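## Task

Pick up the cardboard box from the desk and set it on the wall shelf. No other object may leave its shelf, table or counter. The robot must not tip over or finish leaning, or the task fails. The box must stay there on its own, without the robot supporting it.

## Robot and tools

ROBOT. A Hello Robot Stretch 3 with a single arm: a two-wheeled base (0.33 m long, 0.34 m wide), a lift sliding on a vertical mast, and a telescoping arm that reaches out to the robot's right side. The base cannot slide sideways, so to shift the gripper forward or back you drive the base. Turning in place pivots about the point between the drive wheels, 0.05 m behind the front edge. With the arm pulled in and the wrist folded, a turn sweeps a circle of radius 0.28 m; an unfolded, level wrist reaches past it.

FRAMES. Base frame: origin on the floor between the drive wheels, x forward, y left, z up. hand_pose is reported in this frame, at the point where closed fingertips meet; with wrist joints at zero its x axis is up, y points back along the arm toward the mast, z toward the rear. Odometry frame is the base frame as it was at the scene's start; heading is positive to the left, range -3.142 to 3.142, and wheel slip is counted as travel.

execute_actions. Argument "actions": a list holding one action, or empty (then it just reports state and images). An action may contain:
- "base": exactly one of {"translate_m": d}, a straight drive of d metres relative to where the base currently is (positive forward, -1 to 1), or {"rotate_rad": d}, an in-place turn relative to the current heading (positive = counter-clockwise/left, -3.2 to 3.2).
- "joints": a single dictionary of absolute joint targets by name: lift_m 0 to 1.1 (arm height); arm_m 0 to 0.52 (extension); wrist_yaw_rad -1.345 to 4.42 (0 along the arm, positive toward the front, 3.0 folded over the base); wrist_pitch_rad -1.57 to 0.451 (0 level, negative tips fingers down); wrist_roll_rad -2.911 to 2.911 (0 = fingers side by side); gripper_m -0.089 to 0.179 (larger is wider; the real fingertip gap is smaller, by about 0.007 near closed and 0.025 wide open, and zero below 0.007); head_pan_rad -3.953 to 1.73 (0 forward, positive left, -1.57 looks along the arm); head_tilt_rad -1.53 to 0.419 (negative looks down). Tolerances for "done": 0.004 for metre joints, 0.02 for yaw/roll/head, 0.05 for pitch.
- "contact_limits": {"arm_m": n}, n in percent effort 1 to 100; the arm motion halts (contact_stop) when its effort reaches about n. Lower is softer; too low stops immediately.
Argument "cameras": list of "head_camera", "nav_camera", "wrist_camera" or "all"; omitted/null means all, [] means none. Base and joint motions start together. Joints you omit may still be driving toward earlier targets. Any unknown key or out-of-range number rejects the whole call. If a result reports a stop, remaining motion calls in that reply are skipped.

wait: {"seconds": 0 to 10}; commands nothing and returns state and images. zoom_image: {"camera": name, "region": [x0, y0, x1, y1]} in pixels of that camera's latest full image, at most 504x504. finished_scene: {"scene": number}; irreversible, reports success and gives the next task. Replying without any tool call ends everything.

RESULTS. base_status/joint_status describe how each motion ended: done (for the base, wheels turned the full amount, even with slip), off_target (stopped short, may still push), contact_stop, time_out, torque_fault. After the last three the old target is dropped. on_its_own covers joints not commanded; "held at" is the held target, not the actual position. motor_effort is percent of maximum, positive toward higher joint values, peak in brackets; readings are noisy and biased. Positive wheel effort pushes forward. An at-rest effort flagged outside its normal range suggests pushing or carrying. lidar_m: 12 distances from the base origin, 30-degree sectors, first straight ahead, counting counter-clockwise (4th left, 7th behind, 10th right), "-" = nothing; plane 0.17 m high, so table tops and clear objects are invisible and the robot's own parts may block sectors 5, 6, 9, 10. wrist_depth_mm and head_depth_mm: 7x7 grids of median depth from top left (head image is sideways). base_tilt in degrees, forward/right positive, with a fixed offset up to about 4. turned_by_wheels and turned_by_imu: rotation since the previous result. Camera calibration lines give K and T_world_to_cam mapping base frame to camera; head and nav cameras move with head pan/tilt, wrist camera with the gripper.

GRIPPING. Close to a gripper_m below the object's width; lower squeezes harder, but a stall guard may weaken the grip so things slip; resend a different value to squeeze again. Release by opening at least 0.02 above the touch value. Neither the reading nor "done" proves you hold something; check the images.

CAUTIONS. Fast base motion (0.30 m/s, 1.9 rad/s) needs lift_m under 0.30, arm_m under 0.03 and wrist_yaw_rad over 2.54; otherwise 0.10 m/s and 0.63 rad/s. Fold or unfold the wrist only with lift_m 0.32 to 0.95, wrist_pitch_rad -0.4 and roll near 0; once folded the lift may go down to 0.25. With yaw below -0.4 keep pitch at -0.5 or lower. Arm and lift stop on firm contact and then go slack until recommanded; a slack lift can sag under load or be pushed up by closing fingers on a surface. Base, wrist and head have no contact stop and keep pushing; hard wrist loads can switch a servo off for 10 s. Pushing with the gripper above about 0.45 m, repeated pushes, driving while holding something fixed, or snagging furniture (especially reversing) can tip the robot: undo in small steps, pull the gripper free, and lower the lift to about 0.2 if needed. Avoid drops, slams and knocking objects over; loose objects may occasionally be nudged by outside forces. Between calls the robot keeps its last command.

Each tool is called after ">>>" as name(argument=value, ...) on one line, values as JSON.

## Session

>>> execute_actions(actions=[{"joints":{"head_tilt_rad":-0.5,"head_pan_rad":0}}], cameras=["head_camera","nav_camera"])

>>> execute_actions(actions=[{"joints":{"head_pan_rad":-1.6}}], cameras=["head_camera","nav_camera"])

>>> execute_actions(actions=[{"joints":{"head_pan_rad":-3.2}}], cameras=["head_camera","nav_camera"])

Scene clock: 0.87 s.
base_odometry: x=+0.000 y=+0.000 heading=+0.000 (m, m, rad; odometry frame)
turned_by_wheels: +0.000 (rad since the last result)
turned_by_imu: +0.000 (rad since the last result)
base_tilt: forward=-1.3 right=+2.4 (deg)
lidar_m: 1.49 1.89 1.56 1.59 1.80 2.66 2.54 2.56 2.17 2.17 1.75 1.92
head_depth_mm: 1563 1676 1764 1361 2028 1647 1357 / 1588 1715 1810 1357 2095 1659 1362 / 1630 1760 1849 1435 2033 1657 1371 / 1677 1798 1945 1531 2109 1663 1372 / 1706 1847 2008 2197 2113 1664 1369 / 1762 1894 2060 2274 2103 1666 1372 / 1810 1955 2123 2357 2102 1664 1370
base_status: not commanded
joint_positions: lift_m=+0.445 arm_m=+0.001 wrist_yaw_rad=+3.128 wrist_pitch_rad=-0.394 wrist_roll_rad=-0.003 gripper_m=+0.037 head_pan_rad=+0.003 head_tilt_rad=-0.494
joint_status: all done
motor_effort: left_wheel=+0(0) right_wheel=-1(1) lift_m=+25(25) arm_m=+0(0) wrist_yaw_rad=+1(0) wrist_pitch_rad=+6(5) wrist_roll_rad=+0(0) gripper_m=+0(0) head_pan_rad=-1(0) head_tilt_rad=-3(27) (%)
hand_pose: x=-0.0182 y=+0.0810 z=+0.4634 quat_wxyz=(+0.143, +0.693, +0.134, +0.694) (m; base frame)
wrist_depth_mm: - - - - - - - / - - - - - - - / - - - - - - - / 965 - - - - - - / 793 797 - 824 847 860 851 / 672 682 - 699 726 716 718 / 577 577 589 600 599 620 618
pictures: head_camera (sideways: a quarter turn clockwise sets it upright), nav_camera (sideways: a quarter turn counterclockwise sets it upright)
camera_calibration (this result's frames):
head_camera: T_world_to_cam=[[-0.449761, -0.00867753, -0.893107, 1.18448], [-0.0536976, 0.998407, 0.017341, -0.0156945], [0.891534, 0.055757, -0.44951, 0.53804], [0, 0, 0, 1]] pos_world=[0.0522076, -0.0040517, 1.29999]
nav_camera: T_world_to_cam=[[0.490277, -0.0209192, 0.871315, -1.09537], [-0.0170825, -0.999751, -0.0143907, 0.0710143], [0.871399, -0.00782882, -0.490512, 0.588879], [0, 0, 0, 1]] pos_world=[0.0251021, 0.0526924, 1.24429]
Images, in order (width x height): head_camera 896x504, nav_camera 672x504.

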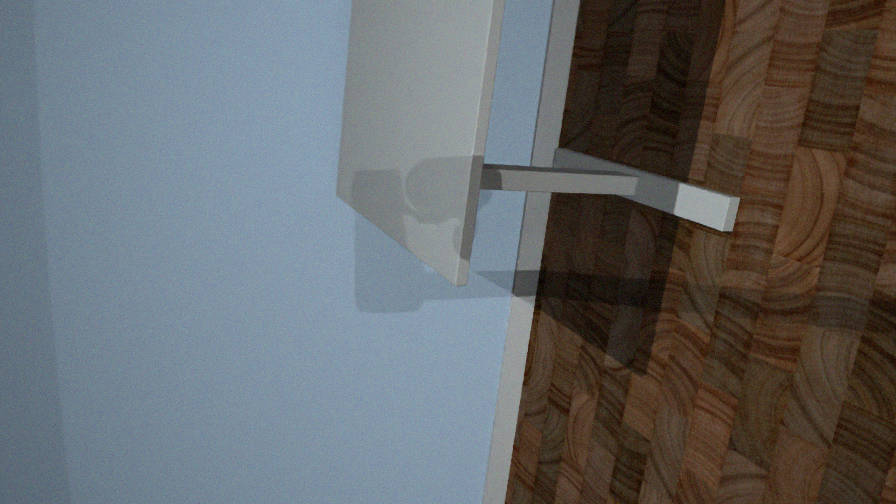

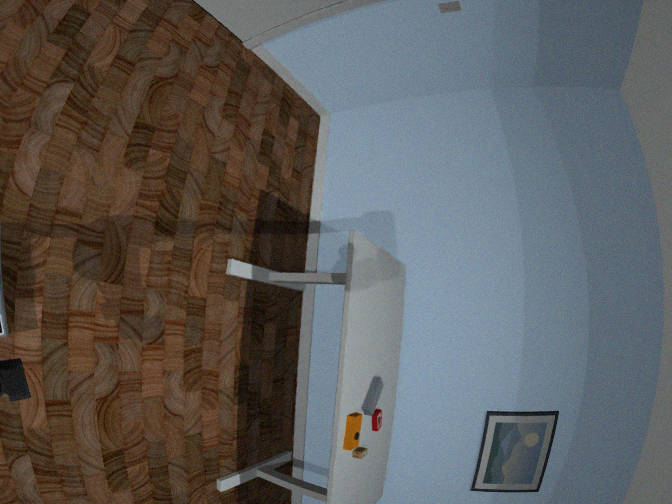

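Scene clock: 2.27 s.
base_odometry: x=+0.000 y=+0.000 heading=+0.000 (m, m, rad; odometry frame)
turned_by_wheels: +0.000 (rad since the last result)
turned_by_imu: +0.000 (rad since the last result)
base_tilt: forward=-1.2 right=+2.4 (deg)
lidar_m: 1.49 1.88 1.56 1.59 1.81 2.66 2.54 2.57 2.17 2.17 1.75 1.91
head_depth_mm: 1784 1890 2055 2228 2087 1658 1366 / 1817 1934 2104 2272 2116 1665 1365 / 1856 1970 2162 2341 2082 1662 1367 / 1893 2009 2223 2423 2101 1663 1366 / 1937 2096 2269 2469 2117 1659 1369 / 1994 2129 2341 2527 2104 1670 1371 / 2024 2193 2397 2580 2123 1669 1366
base_status: not commanded
joint_positions: lift_m=+0.445 arm_m=+0.001 wrist_yaw_rad=+3.128 wrist_pitch_rad=-0.394 wrist_roll_rad=-0.003 gripper_m=+0.037 head_pan_rad=-1.593 head_tilt_rad=-0.494
joint_status: all done
motor_effort: left_wheel=+0(0) right_wheel=-1(0) lift_m=+25(25) arm_m=+0(0) wrist_yaw_rad=+0(0) wrist_pitch_rad=+5(6) wrist_roll_rad=+0(0) gripper_m=+0(0) head_pan_rad=-3(23) head_tilt_rad=-3(3) (%)
hand_pose: x=-0.0182 y=+0.0810 z=+0.4634 quat_wxyz=(+0.143, +0.693, +0.134, +0.694) (m; base frame)
wrist_depth_mm: - - - - - - - / - - - - - - - / - - - - - - - / 959 - - - - - - / 788 816 - 814 841 850 860 / 662 686 - 699 732 713 727 / 587 593 590 595 609 623 628
pictures: head_camera (sideways: a quarter turn clockwise sets it upright), nav_camera (sideways: a quarter turn counterclockwise sets it upright)
camera_calibration (this result's frames):
head_camera: T_world_to_cam=[[0.00271747, 0.450127, -0.892961, 1.18153], [0.999446, 0.0283998, 0.0173574, -0.02214], [0.0331729, -0.892513, -0.4498, 0.543653], [0, 0, 0, 1]] pos_world=[0.000882409, -0.0459896, 1.29998]
nav_camera: T_world_to_cam=[[-0.0333302, -0.489874, 0.871156, -1.09197], [-0.998998, 0.0423907, -0.014384, 0.0769953], [-0.0298825, -0.870762, -0.490796, 0.594746], [0, 0, 0, 1]] pos_world=[0.0582949, -0.0203111, 1.24428]
Images, in order (width x height): head_camera 896x504, nav_camera 672x504.

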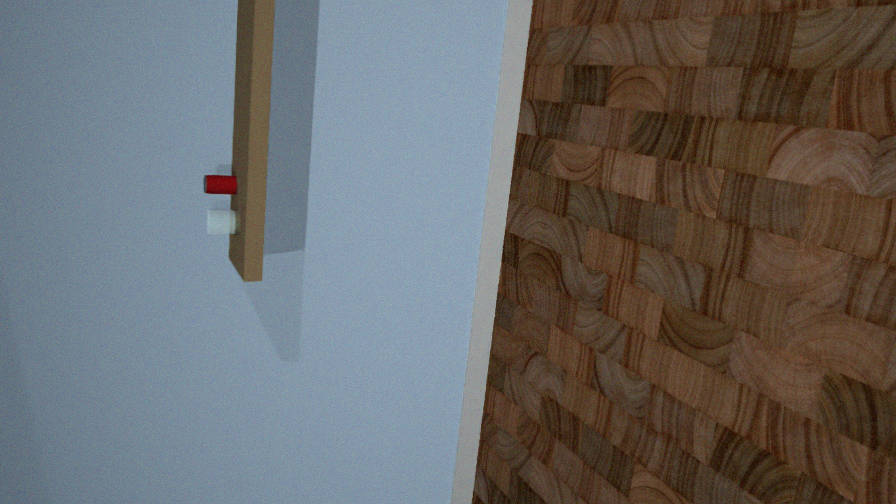

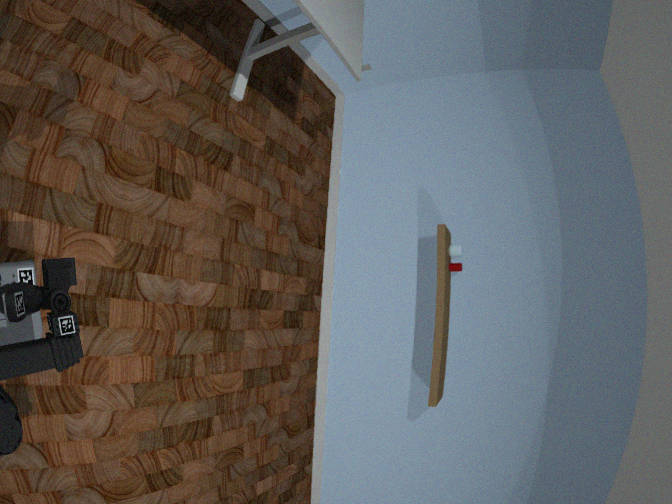

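Scene clock: 3.67 s.
base_odometry: x=+0.000 y=+0.000 heading=+0.000 (m, m, rad; odometry frame)
turned_by_wheels: +0.000 (rad since the last result)
turned_by_imu: +0.000 (rad since the last result)
base_tilt: forward=-1.2 right=+2.5 (deg)
lidar_m: 1.49 1.88 1.57 1.59 1.81 2.65 2.54 2.57 2.16 2.16 1.75 1.92
head_depth_mm: 2302 2468 2646 2645 2096 1644 1370 / 2361 2525 2741 2709 2098 1655 1363 / 2418 2605 2831 2878 2116 1660 1375 / 2476 2676 2885 2865 2112 1660 1366 / 2511 2663 2849 2827 2088 1658 1371 / 2570 2712 2992 2879 2110 1667 1370 / 2632 2803 2953 2919 2110 1667 1370
base_status: not commanded
joint_positions: lift_m=+0.445 arm_m=+0.001 wrist_yaw_rad=+3.128 wrist_pitch_rad=-0.394 wrist_roll_rad=-0.003 gripper_m=+0.037 head_pan_rad=-3.193 head_tilt_rad=-0.494
joint_status: all done
motor_effort: left_wheel=+0(1) right_wheel=-1(1) lift_m=+25(25) arm_m=+0(0) wrist_yaw_rad=+0(0) wrist_pitch_rad=+5(5) wrist_roll_rad=+1(0) gripper_m=+0(1) head_pan_rad=-2(28) head_tilt_rad=-2(2) (%)
hand_pose: x=-0.0182 y=+0.0810 z=+0.4634 quat_wxyz=(+0.143, +0.693, +0.134, +0.694) (m; base frame)
wrist_depth_mm: - - - - - - - / - - - - - - - / - - - - - - - / 972 - - - - - - / 783 787 - 831 855 832 866 / 673 683 - 696 735 715 729 / 583 592 590 606 603 619 634
pictures: head_camera (sideways: a quarter turn clockwise sets it upright), nav_camera (sideways: a quarter turn counterclockwise sets it upright)
camera_calibration (this result's frames):
head_camera: T_world_to_cam=[[0.449906, -0.0158618, -0.892935, 1.17876], [-0.000795279, -0.999849, 0.0173602, -0.0160422], [-0.893076, -0.00710034, -0.44985, 0.549369], [0, 0, 0, 1]] pos_world=[-0.0397175, 0.00655819, 1.29997]
nav_camera: T_world_to_cam=[[-0.488741, 0.047622, 0.871128, -1.08916], [0.0715423, 0.997334, -0.0143829, 0.0704635], [-0.86949, 0.055293, -0.490845, 0.599931], [0, 0, 0, 1]] pos_world=[-0.0157232, -0.0515798, 1.24428]
Images, in order (width x height): head_camera 896x504, nav_camera 672x504.

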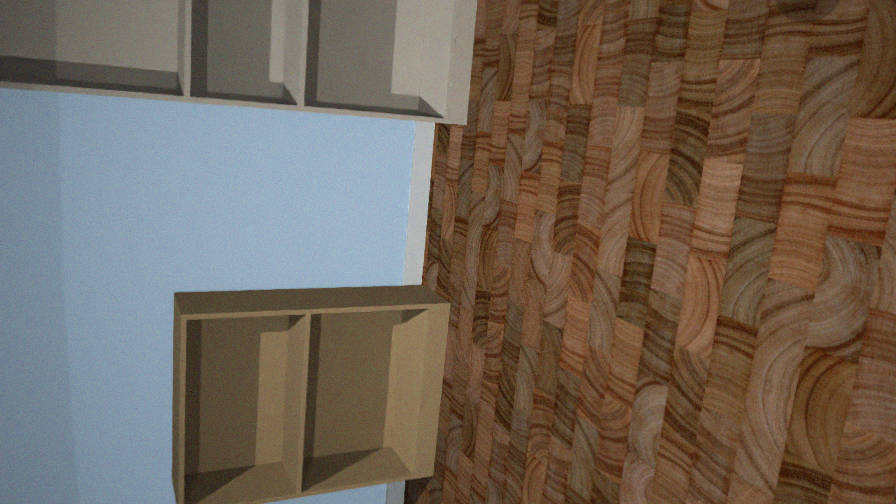

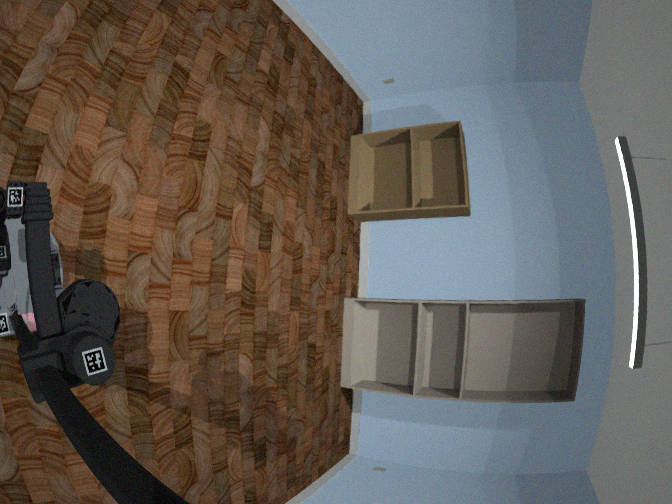

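>>> execute_actions(actions=[{"base":{"rotate_rad":-1.02},"joints":{"head_pan_rad":0.8,"head_tilt_rad":-0.7,"lift_m":0.28}}], cameras=[])

>>> execute_actions(actions=[{"base":{"translate_m":0.76}}], cameras=["head_camera"])

Scene clock: 7.17 s.
base_odometry: x=+0.000 y=+0.000 heading=-1.020 (m, m, rad; odometry frame)
turned_by_wheels: -1.020 (rad since the last result)
turned_by_imu: -1.020 (rad since the last result)
base_tilt: forward=-1.1 right=+2.5 (deg)
lidar_m: 1.75 1.91 1.48 1.82 1.56 1.59 1.84 2.65 2.54 2.52 2.17 2.17
head_depth_mm: 1616 1712 1320 2054 1678 1406 1216 / 1625 1725 1318 2066 1688 1412 1217 / 1630 1732 1328 2075 1679 1413 1217 / 1630 1737 1332 2076 1686 1410 1216 / 1638 1734 1402 1944 1686 1418 1221 / 1643 1803 1949 2088 1693 1422 1221 / 1647 1837 2073 2090 1697 1419 1224
base_status: done
joint_positions: lift_m=+0.280 arm_m=+0.001 wrist_yaw_rad=+3.128 wrist_pitch_rad=-0.395 wrist_roll_rad=-0.003 gripper_m=+0.037 head_pan_rad=+0.793 head_tilt_rad=-0.692
joint_status: all done
motor_effort: left_wheel=+1(7) right_wheel=-2(5) lift_m=+20(23) arm_m=+0(0) wrist_yaw_rad=+0(0) wrist_pitch_rad=+6(6) wrist_roll_rad=+0(0) gripper_m=+0(0) head_pan_rad=+2(23) head_tilt_rad=-4(20) (%)
hand_pose: x=-0.0182 y=+0.0809 z=+0.2981 quat_wxyz=(+0.144, +0.693, +0.135, +0.693) (m; base frame)
wrist_depth_mm: - - - - - - - / - - - - - - - / 889 913 - 951 976 - - / 692 696 - 736 748 770 755 / 576 577 - 589 607 617 623 / 481 505 - 516 528 510 520 / 427 - - - 436 443 449
pictures: none
No camera images: the call's "cameras" was empty. Leave "cameras" out to get every camera's image.

Scene clock: 11.47 s.
base_odometry: x=+0.398 y=-0.648 heading=-1.020 (m, m, rad; odometry frame)
turned_by_wheels: +0.000 (rad since the last result)
turned_by_imu: +0.004 (rad since the last result)
base_tilt: forward=-1.1 right=+2.4 (deg)
lidar_m: 1.60 1.02 1.38 1.19 2.11 2.11 2.47 3.10 3.08 1.89 1.63 1.63
head_depth_mm: 1157 1289 1204 921 811 1400 1210 / 1160 1293 1204 921 813 1413 1217 / 1165 1295 1207 896 813 1410 1216 / 1172 1302 1215 927 1555 1416 1219 / 1176 1309 1216 932 1566 1413 1223 / 1178 1315 1221 931 1565 1417 1221 / 1180 1315 1229 934 1562 1418 1218
base_status: done
joint_positions: lift_m=+0.280 arm_m=+0.001 wrist_yaw_rad=+3.128 wrist_pitch_rad=-0.395 wrist_roll_rad=-0.003 gripper_m=+0.037 head_pan_rad=+0.793 head_tilt_rad=-0.692
joint_status: not commanded
motor_effort: left_wheel=+1(7) right_wheel=-2(3) lift_m=+20(20) arm_m=+0(0) wrist_yaw_rad=+0(1) wrist_pitch_rad=+6(6) wrist_roll_rad=+0(0) gripper_m=+0(0) head_pan_rad=+2(3) head_tilt_rad=-3(3) (%)
hand_pose: x=-0.0182 y=+0.0809 z=+0.2981 quat_wxyz=(+0.144, +0.693, +0.135, +0.693) (m; base frame)
wrist_depth_mm: - - - - - - - / - - - - - - - / 892 905 - 944 993 - - / 698 712 - 730 747 757 780 / 572 581 - 594 614 614 624 / 479 499 - 514 524 517 511 / 428 - - - 438 439 444
pictures: head_camera (sideways: a quarter turn clockwise sets it upright)
camera_calibration (this result's frames):
head_camera: T_world_to_cam=[[-0.427985, -0.444641, -0.786843, 1.04578], [-0.743598, 0.668084, 0.026932, -0.0239667], [0.513702, 0.596622, -0.616565, 0.757693], [0, 0, 0, 1]] pos_world=[0.040529, 0.0289537, 1.29068]
Images, in order (width x height): head_camera 896x504.

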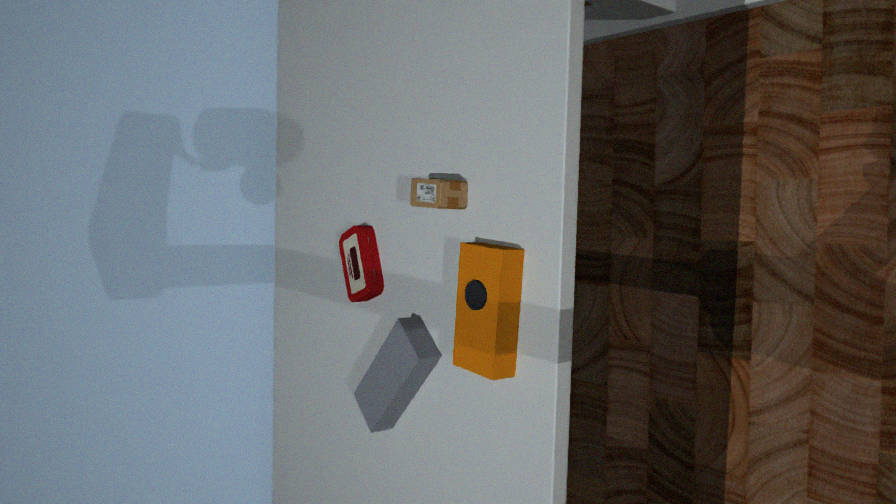

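>>> execute_actions(actions=[{"base":{"rotate_rad":2.33},"joints":{"head_pan_rad":-1.6}}], cameras=[])

>>> execute_actions(actions=[{"joints":{"lift_m":0.6}}], cameras=[])

>>> execute_actions(actions=[{"joints":{"lift_m":0.89,"wrist_yaw_rad":0,"gripper_m":0.09}}], cameras=[])

>>> execute_actions(actions=[{"joints":{"arm_m":0.44,"wrist_pitch_rad":-0.8}}], cameras=["head_camera","wrist_camera"])

Scene clock: 20.07 s.
base_odometry: x=+0.398 y=-0.648 heading=+1.310 (m, m, rad; odometry frame)
turned_by_wheels: +2.330 (rad since the last result)
turned_by_imu: +2.323 (rad since the last result)
base_tilt: forward=-1.3 right=+2.5 (deg)
lidar_m: 2.11 2.18 2.92 3.09 2.40 1.71 1.63 1.67 1.02 1.38 1.20 1.89
head_depth_mm: 1185 1315 1205 922 1333 1374 1213 / 1180 1309 1209 924 1553 1410 1213 / 1183 1309 1213 925 1555 1415 1216 / 1176 1306 1215 897 1554 1415 1216 / 1176 1299 1216 932 1563 1414 1221 / 1169 1304 1225 932 1559 1422 1219 / 1168 1297 1226 936 1565 1418 1225
base_status: done
joint_positions: lift_m=+0.280 arm_m=+0.001 wrist_yaw_rad=+3.128 wrist_pitch_rad=-0.395 wrist_roll_rad=-0.002 gripper_m=+0.037 head_pan_rad=-1.593 head_tilt_rad=-0.692
joint_status: all done
motor_effort: left_wheel=+0(5) right_wheel=+1(6) lift_m=+20(20) arm_m=-1(1) wrist_yaw_rad=+1(1) wrist_pitch_rad=+6(6) wrist_roll_rad=+0(0) gripper_m=+0(0) head_pan_rad=-3(24) head_tilt_rad=-3(3) (%)
hand_pose: x=-0.0182 y=+0.0809 z=+0.2981 quat_wxyz=(+0.144, +0.693, +0.135, +0.693) (m; base frame)
wrist_depth_mm: - - - - - - - / - - - - - - - / 877 907 - 943 983 - - / 693 701 - 723 757 770 779 / 568 580 - 590 609 611 617 / 477 499 - 513 527 511 521 / 426 - - - 439 445 443
pictures: none
No camera images: the call's "cameras" was empty. Leave "cameras" out to get every camera's image.

Scene clock: 23.80 s.
base_odometry: x=+0.398 y=-0.648 heading=+1.310 (m, m, rad; odometry frame)
turned_by_wheels: +0.000 (rad since the last result)
turned_by_imu: +0.000 (rad since the last result)
base_tilt: forward=-1.3 right=+2.4 (deg)
lidar_m: 2.11 2.20 2.91 3.05 2.40 1.71 1.63 1.68 1.02 1.38 1.20 1.88
head_depth_mm: 1185 1313 1203 920 1326 1377 1209 / 1182 1316 1210 923 1554 1412 1213 / 1174 1306 1211 925 1550 1408 1217 / 1175 1307 1212 898 1559 1420 1218 / 1176 1301 1220 931 1555 1414 1221 / 1170 1298 1224 930 1562 1421 1221 / 1170 1297 1229 934 1558 1417 1227
base_status: not commanded
joint_positions: lift_m=+0.600 arm_m=+0.001 wrist_yaw_rad=+3.128 wrist_pitch_rad=-0.395 wrist_roll_rad=-0.002 gripper_m=+0.037 head_pan_rad=-1.593 head_tilt_rad=-0.692
joint_status: all done
motor_effort: left_wheel=+0(1) right_wheel=+0(1) lift_m=+30(32) arm_m=-1(0) wrist_yaw_rad=+0(0) wrist_pitch_rad=+6(5) wrist_roll_rad=+0(1) gripper_m=+0(0) head_pan_rad=-3(2) head_tilt_rad=-3(3) (%)
hand_pose: x=-0.0182 y=+0.0809 z=+0.6175 quat_wxyz=(+0.144, +0.693, +0.135, +0.693) (m; base frame)
wrist_depth_mm: - - - - - - - / - - - - - - - / - - - - - - - / - - - - - - - / - - - - - - - / 858 869 - 857 923 914 903 / 738 734 746 744 768 779 777
pictures: none
No camera images: the call's "cameras" was empty. Leave "cameras" out to get every camera's image.

Scene clock: 27.27 s.
base_odometry: x=+0.398 y=-0.648 heading=+1.310 (m, m, rad; odometry frame)
turned_by_wheels: +0.000 (rad since the last result)
turned_by_imu: +0.000 (rad since the last result)
base_tilt: forward=-1.1 right=+2.5 (deg)
lidar_m: 2.11 2.19 2.92 3.07 2.40 1.71 1.63 1.68 1.02 1.38 1.20 1.89
head_depth_mm: 1183 1313 1202 921 1325 - - / 1181 1309 1212 925 815 1479 - / 1180 1309 1213 926 805 - - / 1175 1307 1216 899 806 1413 1196 / 1167 1306 1217 930 1560 1420 1221 / 1174 1302 1222 929 1566 1420 1224 / 1165 1289 1225 936 1563 1425 1223
base_status: not commanded
joint_positions: lift_m=+0.890 arm_m=+0.001 wrist_yaw_rad=+0.002 wrist_pitch_rad=-0.395 wrist_roll_rad=-0.002 gripper_m=+0.090 head_pan_rad=-1.593 head_tilt_rad=-0.692
joint_status: all done
motor_effort: left_wheel=+0(1) right_wheel=+1(1) lift_m=+30(31) arm_m=+0(1) wrist_yaw_rad=-2(4) wrist_pitch_rad=+6(6) wrist_roll_rad=+0(0) gripper_m=+0(82) head_pan_rad=-2(3) head_tilt_rad=-3(3) (%)
hand_pose: x=-0.0210 y=-0.3735 z=+0.9075 quat_wxyz=(+0.695, +0.140, -0.692, -0.138) (m; base frame)
wrist_depth_mm: - - - - - - - / 921 941 979 - - - - / 659 638 646 698 719 747 - / 502 508 477 538 548 562 570 / 451 451 449 457 469 478 478 / - - - - - - - / - - - - - - -
pictures: none
No camera images: the call's "cameras" was empty. Leave "cameras" out to get every camera's image.

Scene clock: 31.70 s.
base_odometry: x=+0.398 y=-0.648 heading=+1.310 (m, m, rad; odometry frame)
turned_by_wheels: +0.000 (rad since the last result)
turned_by_imu: +0.000 (rad since the last result)
base_tilt: forward=-1.4 right=+2.4 (deg)
lidar_m: 2.11 2.19 2.92 3.09 2.40 1.71 1.63 1.67 1.02 1.38 1.20 1.88
head_depth_mm: 1185 1316 1316 - 1420 1378 1214 / 1180 1293 1108 922 1550 1409 1217 / 1170 1270 - 910 1550 1407 1221 / 1174 1302 1214 897 1562 1412 1216 / 1171 1308 1217 930 1568 1417 1220 / 1170 1299 1219 930 1564 1420 1224 / 1166 1290 1228 935 1566 1417 1222
base_status: not commanded
joint_positions: lift_m=+0.890 arm_m=+0.440 wrist_yaw_rad=+0.001 wrist_pitch_rad=-0.808 wrist_roll_rad=-0.002 gripper_m=+0.090 head_pan_rad=-1.593 head_tilt_rad=-0.692
joint_status: all done
motor_effort: left_wheel=+0(1) right_wheel=+1(1) lift_m=+30(30) arm_m=+4(5) wrist_yaw_rad=+0(2) wrist_pitch_rad=+3(8) wrist_roll_rad=+0(0) gripper_m=+0(0) head_pan_rad=-3(3) head_tilt_rad=-3(3) (%)
hand_pose: x=-0.0215 y=-0.7443 z=+0.8265 quat_wxyz=(+0.651, +0.279, -0.649, -0.278) (m; base frame)
wrist_depth_mm: 411 419 425 434 445 454 461 / 365 359 353 381 385 395 401 / 285 331 333 338 344 350 355 / 261 294 304 305 308 312 316 / 266 273 276 239 286 284 288 / 247 251 250 247 256 261 264 / 199 200 230 237 239 240 242
pictures: head_camera (sideways: a quarter turn clockwise sets it upright), wrist_camera
camera_calibration (this result's frames):
head_camera: T_world_to_cam=[[0.00664318, 0.617153, -0.786815, 1.04309], [0.999359, 0.0235812, 0.0269341, -0.0346015], [0.0351765, -0.78649, -0.616601, 0.760659], [0, 0, 0, 1]] pos_world=[0.000892553, -0.0446823, 1.29068]
wrist_camera: T_world_to_cam=[[-0.998589, -0.0043077, 0.0529275, -0.0817057], [-0.0313952, 0.851746, -0.523014, 1.08935], [-0.0428278, -0.523938, -0.850679, 0.475957], [0, 0, 0, 1]] pos_world=[-0.0270058, -0.678828, 0.978956]
Images, in order (width x height): head_camera 896x504, wrist_camera 644x364.

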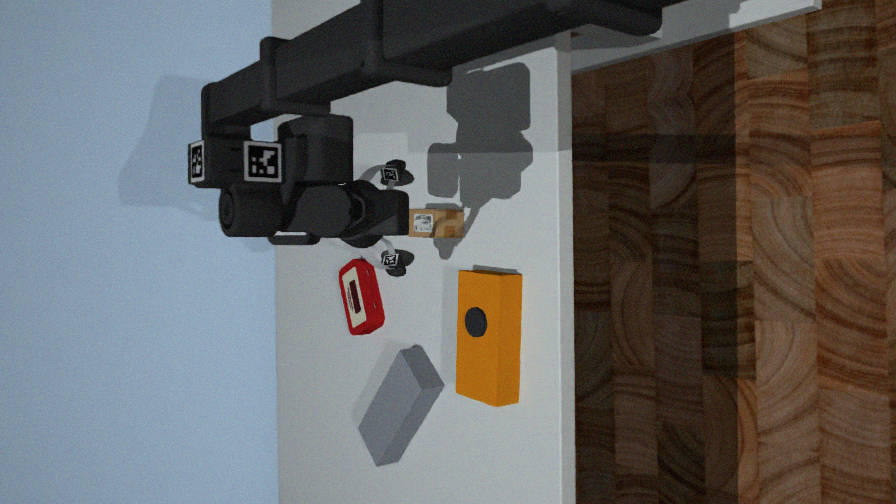

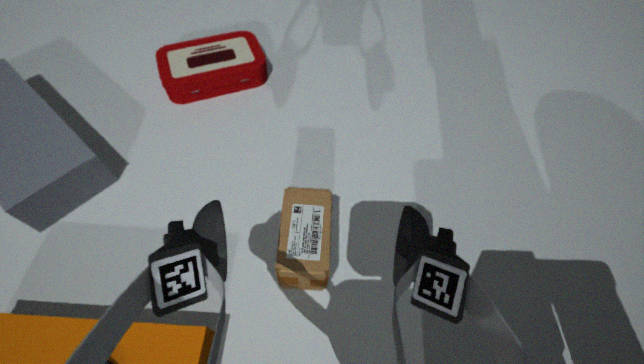

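>>> execute_actions(actions=[{"joints":{"arm_m":0.478,"lift_m":0.812}}], cameras=["wrist_camera"])

>>> execute_actions(actions=[{"joints":{"gripper_m":-0.02}}], cameras=["wrist_camera"])

>>> execute_actions(actions=[{"joints":{"lift_m":0.88}}], cameras=["wrist_camera"])

Scene clock: 34.67 s.
base_odometry: x=+0.398 y=-0.648 heading=+1.310 (m, m, rad; odometry frame)
turned_by_wheels: +0.000 (rad since the last result)
turned_by_imu: +0.000 (rad since the last result)
base_tilt: forward=-1.4 right=+2.4 (deg)
lidar_m: 2.11 2.19 2.92 3.08 2.40 1.71 1.63 1.67 1.02 1.38 1.20 1.88
head_depth_mm: 1183 1314 1202 954 - - 1187 / 1182 1309 1322 892 1552 1404 1214 / 1178 1307 - 895 1558 1416 1214 / 1173 1305 1241 891 1566 1416 1219 / 1168 1298 1217 928 1561 1417 1218 / 1174 1301 1226 932 1558 1416 1225 / 1163 1299 1226 934 1565 1421 1222
base_status: not commanded
joint_positions: lift_m=+0.812 arm_m=+0.478 wrist_yaw_rad=+0.001 wrist_pitch_rad=-0.809 wrist_roll_rad=-0.002 gripper_m=+0.090 head_pan_rad=-1.593 head_tilt_rad=-0.692
joint_status: all done
motor_effort: left_wheel=+0(1) right_wheel=+1(1) lift_m=+20(28) arm_m=+4(4) wrist_yaw_rad=+0(1) wrist_pitch_rad=+3(3) wrist_roll_rad=+0(0) gripper_m=+0(1) head_pan_rad=-2(2) head_tilt_rad=-3(3) (%)
hand_pose: x=-0.0215 y=-0.7822 z=+0.7490 quat_wxyz=(+0.651, +0.279, -0.649, -0.278) (m; base frame)
wrist_depth_mm: 289 260 273 304 312 318 323 / 257 258 263 267 273 277 282 / 229 231 235 240 242 246 247 / 207 209 212 211 218 221 223 / 189 191 192 151 201 200 203 / 175 177 172 138 179 184 186 / 162 162 164 163 168 169 171
pictures: wrist_camera
camera_calibration (this result's frames):
wrist_camera: T_world_to_cam=[[-0.998589, -0.00432813, 0.0529261, -0.0777812], [-0.0313952, 0.851949, -0.522682, 1.08101], [-0.0428281, -0.523607, -0.850883, 0.39056], [0, 0, 0, 1]] pos_world=[-0.0270059, -0.716805, 0.901464]
Images, in order (width x height): wrist_camera 644x364.

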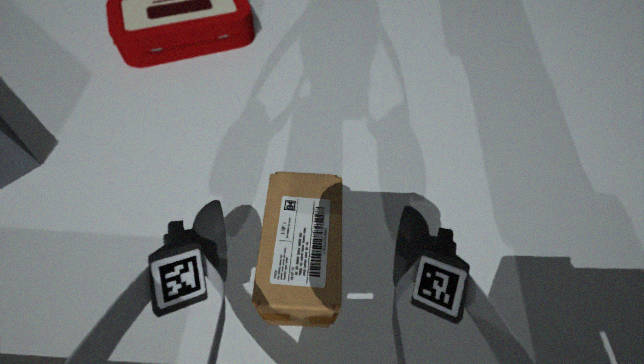

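Scene clock: 36.27 s.
base_odometry: x=+0.398 y=-0.648 heading=+1.310 (m, m, rad; odometry frame)
turned_by_wheels: +0.000 (rad since the last result)
turned_by_imu: +0.000 (rad since the last result)
base_tilt: forward=-1.3 right=+2.5 (deg)
lidar_m: 2.11 2.19 2.92 3.08 2.41 1.71 1.63 1.67 1.02 1.38 1.20 1.89
head_depth_mm: 1183 1319 1206 956 - - 1185 / 1183 1306 1318 892 1546 1415 1215 / 1175 1306 - 895 1550 1412 1220 / 1172 1306 1238 896 1563 1421 1218 / 1172 1299 1217 928 1561 1417 1219 / 1168 1300 1225 931 1564 1417 1222 / 1165 1294 1229 935 1569 1423 1219
base_status: not commanded
joint_positions: lift_m=+0.812 arm_m=+0.478 wrist_yaw_rad=+0.001 wrist_pitch_rad=-0.810 wrist_roll_rad=-0.002 gripper_m=-0.019 head_pan_rad=-1.593 head_tilt_rad=-0.692
joint_status: all done
motor_effort: left_wheel=-1(1) right_wheel=+1(1) lift_m=+20(20) arm_m=+4(3) wrist_yaw_rad=+0(0) wrist_pitch_rad=+3(4) wrist_roll_rad=+0(0) gripper_m=-18(98) head_pan_rad=-3(2) head_tilt_rad=-4(3) (%)
hand_pose: x=-0.0215 y=-0.7820 z=+0.7488 quat_wxyz=(+0.651, +0.279, -0.649, -0.278) (m; base frame)
wrist_depth_mm: 288 261 272 306 310 319 322 / 255 259 262 267 273 278 282 / 230 231 235 238 242 246 248 / 207 208 213 161 217 220 223 / 189 190 193 145 200 200 202 / 174 176 - 133 184 183 185 / 160 162 163 162 167 169 170
pictures: wrist_camera
camera_calibration (this result's frames):
wrist_camera: T_world_to_cam=[[-0.998589, -0.00437643, 0.0529227, -0.077808], [-0.0313958, 0.852422, -0.521911, 1.08057], [-0.0428284, -0.522837, -0.851356, 0.39149], [0, 0, 0, 1]] pos_world=[-0.0270059, -0.71676, 0.901379]
Images, in order (width x height): wrist_camera 644x364.

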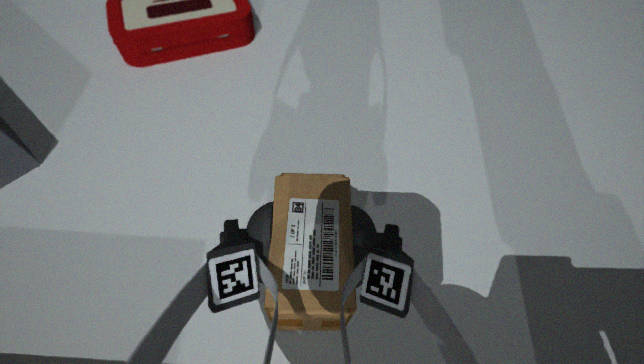

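Scene clock: 37.73 s.
base_odometry: x=+0.398 y=-0.648 heading=+1.310 (m, m, rad; odometry frame)
turned_by_wheels: +0.000 (rad since the last result)
turned_by_imu: +0.000 (rad since the last result)
base_tilt: forward=-1.3 right=+2.4 (deg)
lidar_m: 2.11 2.18 2.92 3.08 2.40 1.71 1.63 1.67 1.02 1.38 1.20 1.89
head_depth_mm: 1184 1314 1255 - 1514 1378 1215 / 1177 1294 1113 905 1554 1410 1215 / 1179 1272 - 922 1559 1414 1218 / 1175 1306 1217 913 1558 1417 1218 / 1173 1299 1224 927 1561 1424 1219 / 1173 1300 1220 932 1567 1417 1225 / 1166 1293 1231 933 1561 1422 1228
base_status: not commanded
joint_positions: lift_m=+0.880 arm_m=+0.478 wrist_yaw_rad=+0.001 wrist_pitch_rad=-0.811 wrist_roll_rad=-0.002 gripper_m=-0.019 head_pan_rad=-1.593 head_tilt_rad=-0.692
joint_status: all done
motor_effort: left_wheel=-1(1) right_wheel=+1(1) lift_m=+30(31) arm_m=+4(3) wrist_yaw_rad=+0(1) wrist_pitch_rad=+4(4) wrist_roll_rad=+0(0) gripper_m=-19(19) head_pan_rad=-2(2) head_tilt_rad=-4(3) (%)
hand_pose: x=-0.0215 y=-0.7818 z=+0.8161 quat_wxyz=(+0.651, +0.280, -0.649, -0.279) (m; base frame)
wrist_depth_mm: 398 401 410 421 424 433 442 / 349 338 328 363 371 378 382 / 314 313 320 324 331 333 339 / 249 284 289 160 296 301 306 / 249 259 265 145 272 274 276 / 237 239 - 133 253 250 252 / 220 222 224 220 228 229 233
pictures: wrist_camera
camera_calibration (this result's frames):
wrist_camera: T_world_to_cam=[[-0.998589, -0.00442854, 0.0529191, -0.0814062], [-0.0313957, 0.852942, -0.521061, 1.11523], [-0.0428294, -0.521987, -0.851877, 0.449968], [0, 0, 0, 1]] pos_world=[-0.027006, -0.716713, 0.96873]
Images, in order (width x height): wrist_camera 644x364.

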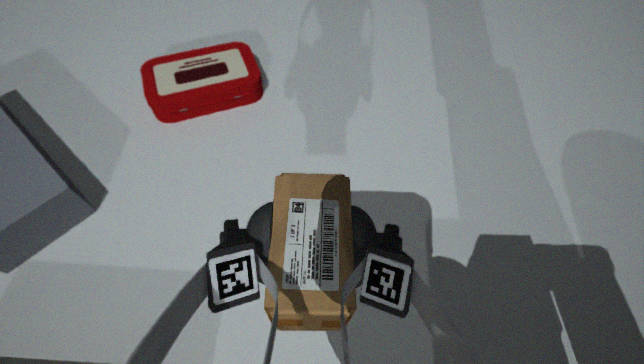

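>>> execute_actions(actions=[{"base":{"rotate_rad":-0.44},"joints":{"lift_m":0.95,"arm_m":0.35}}], cameras=[])

>>> execute_actions(actions=[{"base":{"translate_m":-0.87},"joints":{"lift_m":1.07,"arm_m":0.15,"head_tilt_rad":-0.45}}], cameras=[])

>>> execute_actions(actions=[{"base":{"rotate_rad":-1.2}}])

Scene clock: 41.20 s.
base_odometry: x=+0.398 y=-0.648 heading=+0.870 (m, m, rad; odometry frame)
turned_by_wheels: -0.440 (rad since the last result)
turned_by_imu: -0.439 (rad since the last result)
base_tilt: forward=-1.3 right=+2.4 (deg)
lidar_m: 2.05 2.11 2.24 3.16 3.11 2.21 1.67 1.63 1.71 1.02 1.38 1.20
head_depth_mm: 1525 1669 - 1936 1681 1406 1212 / 1444 - 1924 956 1673 1414 1213 / 1374 1472 - 896 1677 1376 1216 / 1318 1444 1218 899 1519 1423 1220 / 1259 1392 1221 929 1565 1418 1223 / 1207 1327 1222 931 821 1414 1224 / 1152 1272 1225 932 797 1422 1222
base_status: done
joint_positions: lift_m=+0.950 arm_m=+0.350 wrist_yaw_rad=+0.001 wrist_pitch_rad=-0.811 wrist_roll_rad=-0.002 gripper_m=-0.019 head_pan_rad=-1.593 head_tilt_rad=-0.692
joint_status: all done
motor_effort: left_wheel=+1(5) right_wheel=-2(6) lift_m=+30(32) arm_m=-4(4) wrist_yaw_rad=+0(1) wrist_pitch_rad=+4(4) wrist_roll_rad=+0(0) gripper_m=-19(18) head_pan_rad=-3(3) head_tilt_rad=-4(4) (%)
hand_pose: x=-0.0215 y=-0.6542 z=+0.8860 quat_wxyz=(+0.651, +0.280, -0.648, -0.279) (m; base frame)
wrist_depth_mm: 503 504 524 532 - - - / 446 456 459 469 485 - - / 397 402 409 414 422 - - / 362 368 370 160 381 394 - / 329 332 340 145 352 - - / 304 310 - 133 - - - / 281 284 292 909 934 946 955
pictures: none
No camera images: the call's "cameras" was empty. Leave "cameras" out to get every camera's image.

Scene clock: 50.97 s.
base_odometry: x=-0.163 y=-1.313 heading=+0.870 (m, m, rad; odometry frame)
turned_by_wheels: +0.000 (rad since the last result)
turned_by_imu: -0.002 (rad since the last result)
base_tilt: forward=-1.3 right=+2.5 (deg)
lidar_m: 2.02 2.88 3.05 2.96 2.72 1.17 0.88 0.86 0.90 1.28 1.34 1.87
head_depth_mm: 1059 - - - 1286 1360 1363 / 1200 1290 - - 1479 1573 1401 / 1384 1453 - - - 1666 1404 / 1622 1736 1888 2067 2088 1727 1412 / 1618 1729 1843 2004 2108 1725 1403 / 1550 1649 1765 1891 2016 1723 1410 / 1487 1583 1682 1812 1945 1724 1401
base_status: done
joint_positions: lift_m=+1.070 arm_m=+0.150 wrist_yaw_rad=+0.001 wrist_pitch_rad=-0.812 wrist_roll_rad=-0.002 gripper_m=-0.019 head_pan_rad=-1.593 head_tilt_rad=-0.458
joint_status: all done
motor_effort: left_wheel=+1(1) right_wheel=-2(6) lift_m=+30(31) arm_m=-3(4) wrist_yaw_rad=+0(0) wrist_pitch_rad=+4(4) wrist_roll_rad=+0(0) gripper_m=-17(18) head_pan_rad=-2(1) head_tilt_rad=+4(19) (%)
hand_pose: x=-0.0215 y=-0.4541 z=+1.0060 quat_wxyz=(+0.651, +0.280, -0.648, -0.279) (m; base frame)
wrist_depth_mm: - - - - 944 685 551 / - - - - - 743 582 / - - - - - 791 608 / - - - 160 - 847 631 / - - - 145 - 904 685 / - - - 133 - - 705 / - - - - - - 778
pictures: none
No camera images: the call's "cameras" was empty. Leave "cameras" out to get every camera's image.

Scene clock: 53.80 s.
base_odometry: x=-0.163 y=-1.313 heading=-0.330 (m, m, rad; odometry frame)
turned_by_wheels: -1.200 (rad since the last result)
turned_by_imu: -1.201 (rad since the last result)
base_tilt: forward=-1.2 right=+2.5 (deg)
lidar_m: 1.78 1.34 2.03 2.87 2.94 2.96 2.69 1.39 0.92 0.86 0.87 1.11
head_depth_mm: 735 - - - 1009 1113 1244 / 727 761 - - 999 1100 1225 / 723 767 - - - 1081 1202 / 717 766 824 827 825 1070 1190 / 710 764 816 831 674 1061 1174 / 703 753 808 832 675 1045 1156 / 698 744 801 750 675 1032 1140
base_status: done
joint_positions: lift_m=+1.070 arm_m=+0.150 wrist_yaw_rad=+0.001 wrist_pitch_rad=-0.812 wrist_roll_rad=-0.002 gripper_m=-0.019 head_pan_rad=-1.593 head_tilt_rad=-0.458
joint_status: not commanded
motor_effort: left_wheel=+2(6) right_wheel=-2(5) lift_m=+30(30) arm_m=-4(4) wrist_yaw_rad=+0(0) wrist_pitch_rad=+4(4) wrist_roll_rad=+0(0) gripper_m=-18(20) head_pan_rad=-2(2) head_tilt_rad=+4(4) (%)
hand_pose: x=-0.0215 y=-0.4541 z=+1.0060 quat_wxyz=(+0.651, +0.280, -0.648, -0.279) (m; base frame)
wrist_depth_mm: 323 327 330 336 344 348 359 / 283 287 292 297 302 310 318 / 287 298 307 320 733 768 804 / 767 799 837 160 927 - - / - - - 145 - - - / - - - 133 - - - / - - - - - - -
pictures: head_camera (sideways: a quarter turn clockwise sets it upright), nav_camera (sideways: a quarter turn counterclockwise sets it upright), wrist_camera
camera_calibration (this result's frames):
head_camera: T_world_to_cam=[[0.00219221, 0.417755, -0.908557, 1.20188], [0.999472, 0.028546, 0.015537, -0.019771], [0.0324263, -0.908111, -0.417472, 0.50159], [0, 0, 0, 1]] pos_world=[0.000861083, -0.0460255, 1.30168]
nav_camera: T_world_to_cam=[[-0.0328396, -0.458246, 0.888219, -1.11423], [-0.99899, 0.0423054, -0.0151091, 0.07794], [-0.0306528, -0.887818, -0.459173, 0.553603], [0, 0, 0, 1]] pos_world=[0.0582398, -0.0223906, 1.24506]
wrist_camera: T_world_to_cam=[[-0.99859, -0.00440716, 0.0529095, -0.0899926], [-0.0313353, 0.853395, -0.520323, 0.934159], [-0.0428595, -0.521247, -0.852329, 0.783521], [0, 0, 0, 1]] pos_world=[-0.0270122, -0.389194, 1.15864]
Images, in order (width x height): head_camera 896x504, nav_camera 672x504, wrist_camera 644x364.

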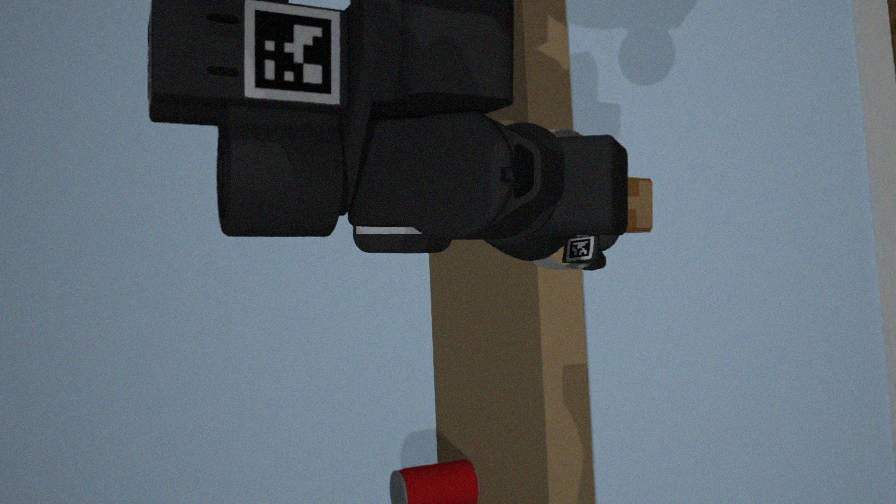

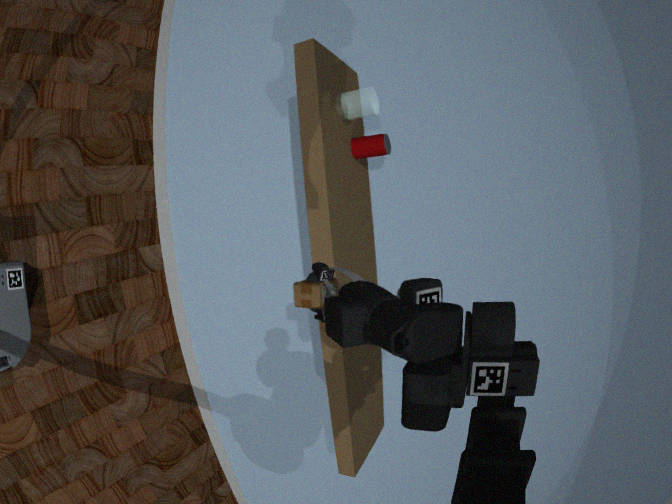

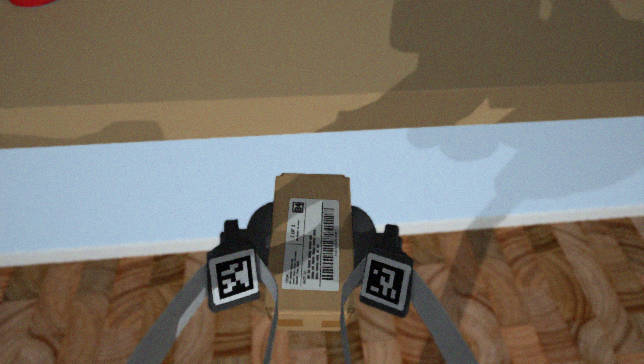

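>>> execute_actions(actions=[{"joints":{"lift_m":1.08,"arm_m":0.4}}], cameras=[])

>>> execute_actions(actions=[{"joints":{"lift_m":1.053}}], cameras=[])

>>> execute_actions(actions=[{"joints":{"gripper_m":0.09}}], cameras=[])

>>> execute_actions(actions=[{"joints":{"lift_m":1.09,"arm_m":0.27}}], cameras=["wrist_camera"])

Scene clock: 57.97 s.
base_odometry: x=-0.163 y=-1.313 heading=-0.330 (m, m, rad; odometry frame)
turned_by_wheels: +0.000 (rad since the last result)
turned_by_imu: +0.000 (rad since the last result)
base_tilt: forward=-1.3 right=+2.4 (deg)
lidar_m: 1.78 1.34 2.02 2.87 2.93 2.96 2.69 1.38 0.92 0.86 0.87 1.10
head_depth_mm: 734 - 852 828 1007 1114 1242 / 729 789 852 826 995 1095 1224 / 721 - - 783 674 1084 1208 / 715 762 822 783 672 1070 1185 / 710 759 816 829 674 1059 1176 / 704 752 809 830 675 1044 1155 / 698 744 801 750 674 1030 1143
base_status: not commanded
joint_positions: lift_m=+1.080 arm_m=+0.400 wrist_yaw_rad=+0.001 wrist_pitch_rad=-0.812 wrist_roll_rad=-0.002 gripper_m=-0.019 head_pan_rad=-1.593 head_tilt_rad=-0.458
joint_status: all done
motor_effort: left_wheel=+2(1) right_wheel=-2(2) lift_m=+30(30) arm_m=+4(5) wrist_yaw_rad=-1(1) wrist_pitch_rad=+4(4) wrist_roll_rad=+0(0) gripper_m=-18(18) head_pan_rad=-3(2) head_tilt_rad=+4(3) (%)
hand_pose: x=-0.0215 y=-0.7036 z=+1.0160 quat_wxyz=(+0.651, +0.280, -0.648, -0.279) (m; base frame)
wrist_depth_mm: 222 228 234 242 249 256 264 / 256 264 271 285 292 300 308 / 262 268 271 276 277 283 286 / 240 242 245 160 251 255 257 / 219 219 224 145 231 231 233 / 201 202 - 133 214 212 214 / 187 188 189 187 193 196 197
pictures: none
No camera images: the call's "cameras" was empty. Leave "cameras" out to get every camera's image.

Scene clock: 59.00 s.
base_odometry: x=-0.163 y=-1.313 heading=-0.330 (m, m, rad; odometry frame)
turned_by_wheels: +0.000 (rad since the last result)
turned_by_imu: +0.000 (rad since the last result)
base_tilt: forward=-1.4 right=+2.5 (deg)
lidar_m: 1.78 1.34 2.02 2.87 2.94 2.96 2.69 1.38 0.92 0.86 0.87 1.10
head_depth_mm: 735 771 862 827 1010 1110 1243 / 729 765 858 826 996 1100 1224 / 722 758 - 741 675 1086 1208 / 715 762 821 784 673 1068 1184 / 710 762 817 827 674 1057 1173 / 705 753 810 830 674 1043 1156 / 696 747 801 748 675 1031 1140
base_status: not commanded
joint_positions: lift_m=+1.053 arm_m=+0.400 wrist_yaw_rad=+0.001 wrist_pitch_rad=-0.812 wrist_roll_rad=-0.002 gripper_m=-0.019 head_pan_rad=-1.593 head_tilt_rad=-0.458
joint_status: all done
motor_effort: left_wheel=+1(2) right_wheel=-2(2) lift_m=+20(28) arm_m=+3(4) wrist_yaw_rad=+0(0) wrist_pitch_rad=+4(4) wrist_roll_rad=+0(0) gripper_m=-19(18) head_pan_rad=-3(2) head_tilt_rad=+3(4) (%)
hand_pose: x=-0.0215 y=-0.7036 z=+0.9895 quat_wxyz=(+0.651, +0.280, -0.648, -0.279) (m; base frame)
wrist_depth_mm: 223 227 235 243 249 257 266 / 248 255 260 266 273 279 285 / 231 233 237 240 244 249 251 / 209 212 215 160 221 223 225 / 192 193 196 145 202 202 204 / 176 178 - 133 187 185 187 / 163 164 165 163 169 171 172
pictures: none
No camera images: the call's "cameras" was empty. Leave "cameras" out to get every camera's image.

Scene clock: 60.60 s.
base_odometry: x=-0.163 y=-1.313 heading=-0.330 (m, m, rad; odometry frame)
turned_by_wheels: +0.000 (rad since the last result)
turned_by_imu: +0.000 (rad since the last result)
base_tilt: forward=-1.2 right=+2.3 (deg)
lidar_m: 1.78 1.34 2.03 2.87 2.95 2.96 2.70 1.38 0.92 0.86 0.87 1.10
head_depth_mm: 734 772 864 826 1009 1111 1237 / 729 766 859 825 995 1098 1224 / 721 757 - 743 672 1085 1207 / 716 762 822 762 673 1068 1188 / 709 760 820 830 673 1056 1174 / 702 753 809 831 675 1046 1156 / 696 746 801 750 674 1029 1140
base_status: not commanded
joint_positions: lift_m=+1.053 arm_m=+0.400 wrist_yaw_rad=+0.001 wrist_pitch_rad=-0.812 wrist_roll_rad=-0.002 gripper_m=+0.090 head_pan_rad=-1.593 head_tilt_rad=-0.458
joint_status: all done
motor_effort: left_wheel=+1(2) right_wheel=-2(2) lift_m=+20(20) arm_m=+4(3) wrist_yaw_rad=+0(0) wrist_pitch_rad=+4(4) wrist_roll_rad=+0(0) gripper_m=+0(84) head_pan_rad=-3(2) head_tilt_rad=+3(3) (%)
hand_pose: x=-0.0215 y=-0.7036 z=+0.9895 quat_wxyz=(+0.651, +0.280, -0.648, -0.279) (m; base frame)
wrist_depth_mm: 221 228 234 241 248 257 264 / 249 253 259 265 273 278 284 / 232 233 238 241 245 248 252 / 209 212 214 215 220 222 227 / 191 194 197 151 203 203 205 / 176 179 176 139 181 186 188 / 164 164 167 165 169 171 173
pictures: none
No camera images: the call's "cameras" was empty. Leave "cameras" out to get every camera's image.

Scene clock: 62.80 s.
base_odometry: x=-0.163 y=-1.313 heading=-0.330 (m, m, rad; odometry frame)
turned_by_wheels: +0.000 (rad since the last result)
turned_by_imu: +0.000 (rad since the last result)
base_tilt: forward=-1.3 right=+2.4 (deg)
lidar_m: 1.78 1.34 2.03 2.88 2.94 2.96 2.70 1.38 0.92 0.86 0.87 1.11
head_depth_mm: 733 809 865 825 1009 1112 1242 / 720 - 866 826 993 1097 1220 / 720 - - 724 673 1084 1203 / 716 765 823 805 673 1070 1188 / 710 759 817 829 674 1055 1172 / 703 753 810 833 674 1047 1156 / 698 747 802 749 675 1029 1142
base_status: not commanded
joint_positions: lift_m=+1.090 arm_m=+0.270 wrist_yaw_rad=+0.001 wrist_pitch_rad=-0.812 wrist_roll_rad=-0.002 gripper_m=+0.090 head_pan_rad=-1.593 head_tilt_rad=-0.458
joint_status: all done
motor_effort: left_wheel=+2(1) right_wheel=-2(2) lift_m=+30(32) arm_m=-3(4) wrist_yaw_rad=+1(0) wrist_pitch_rad=+4(4) wrist_roll_rad=+0(0) gripper_m=-1(1) head_pan_rad=-3(2) head_tilt_rad=+4(4) (%)
hand_pose: x=-0.0215 y=-0.5741 z=+1.0260 quat_wxyz=(+0.651, +0.280, -0.648, -0.279) (m; base frame)
wrist_depth_mm: 339 347 352 361 369 380 389 / 310 314 318 318 331 336 340 / 277 280 285 253 293 296 303 / 252 254 258 260 262 268 270 / 229 234 241 246 250 281 - / - - - - - - - / - - - - - - -
pictures: wrist_camera
camera_calibration (this result's frames):
wrist_camera: T_world_to_cam=[[-0.99859, -0.00437594, 0.0529094, -0.0915676], [-0.0313059, 0.853428, -0.52027, 1.04693], [-0.0428777, -0.521193, -0.852361, 0.738097], [0, 0, 0, 1]] pos_world=[-0.0270155, -0.509191, 1.17866]
Images, in order (width x height): wrist_camera 644x364.

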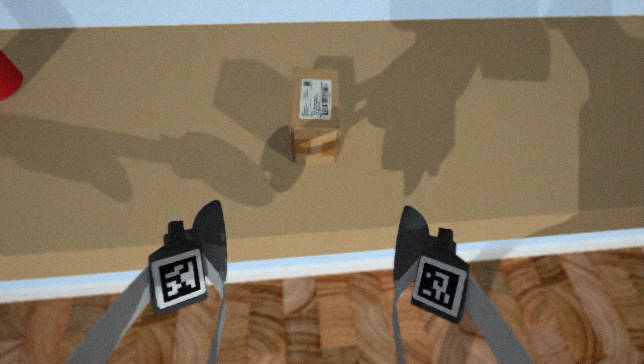

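>>> finished_scene(scene=2)

The scene is finished: the task was done.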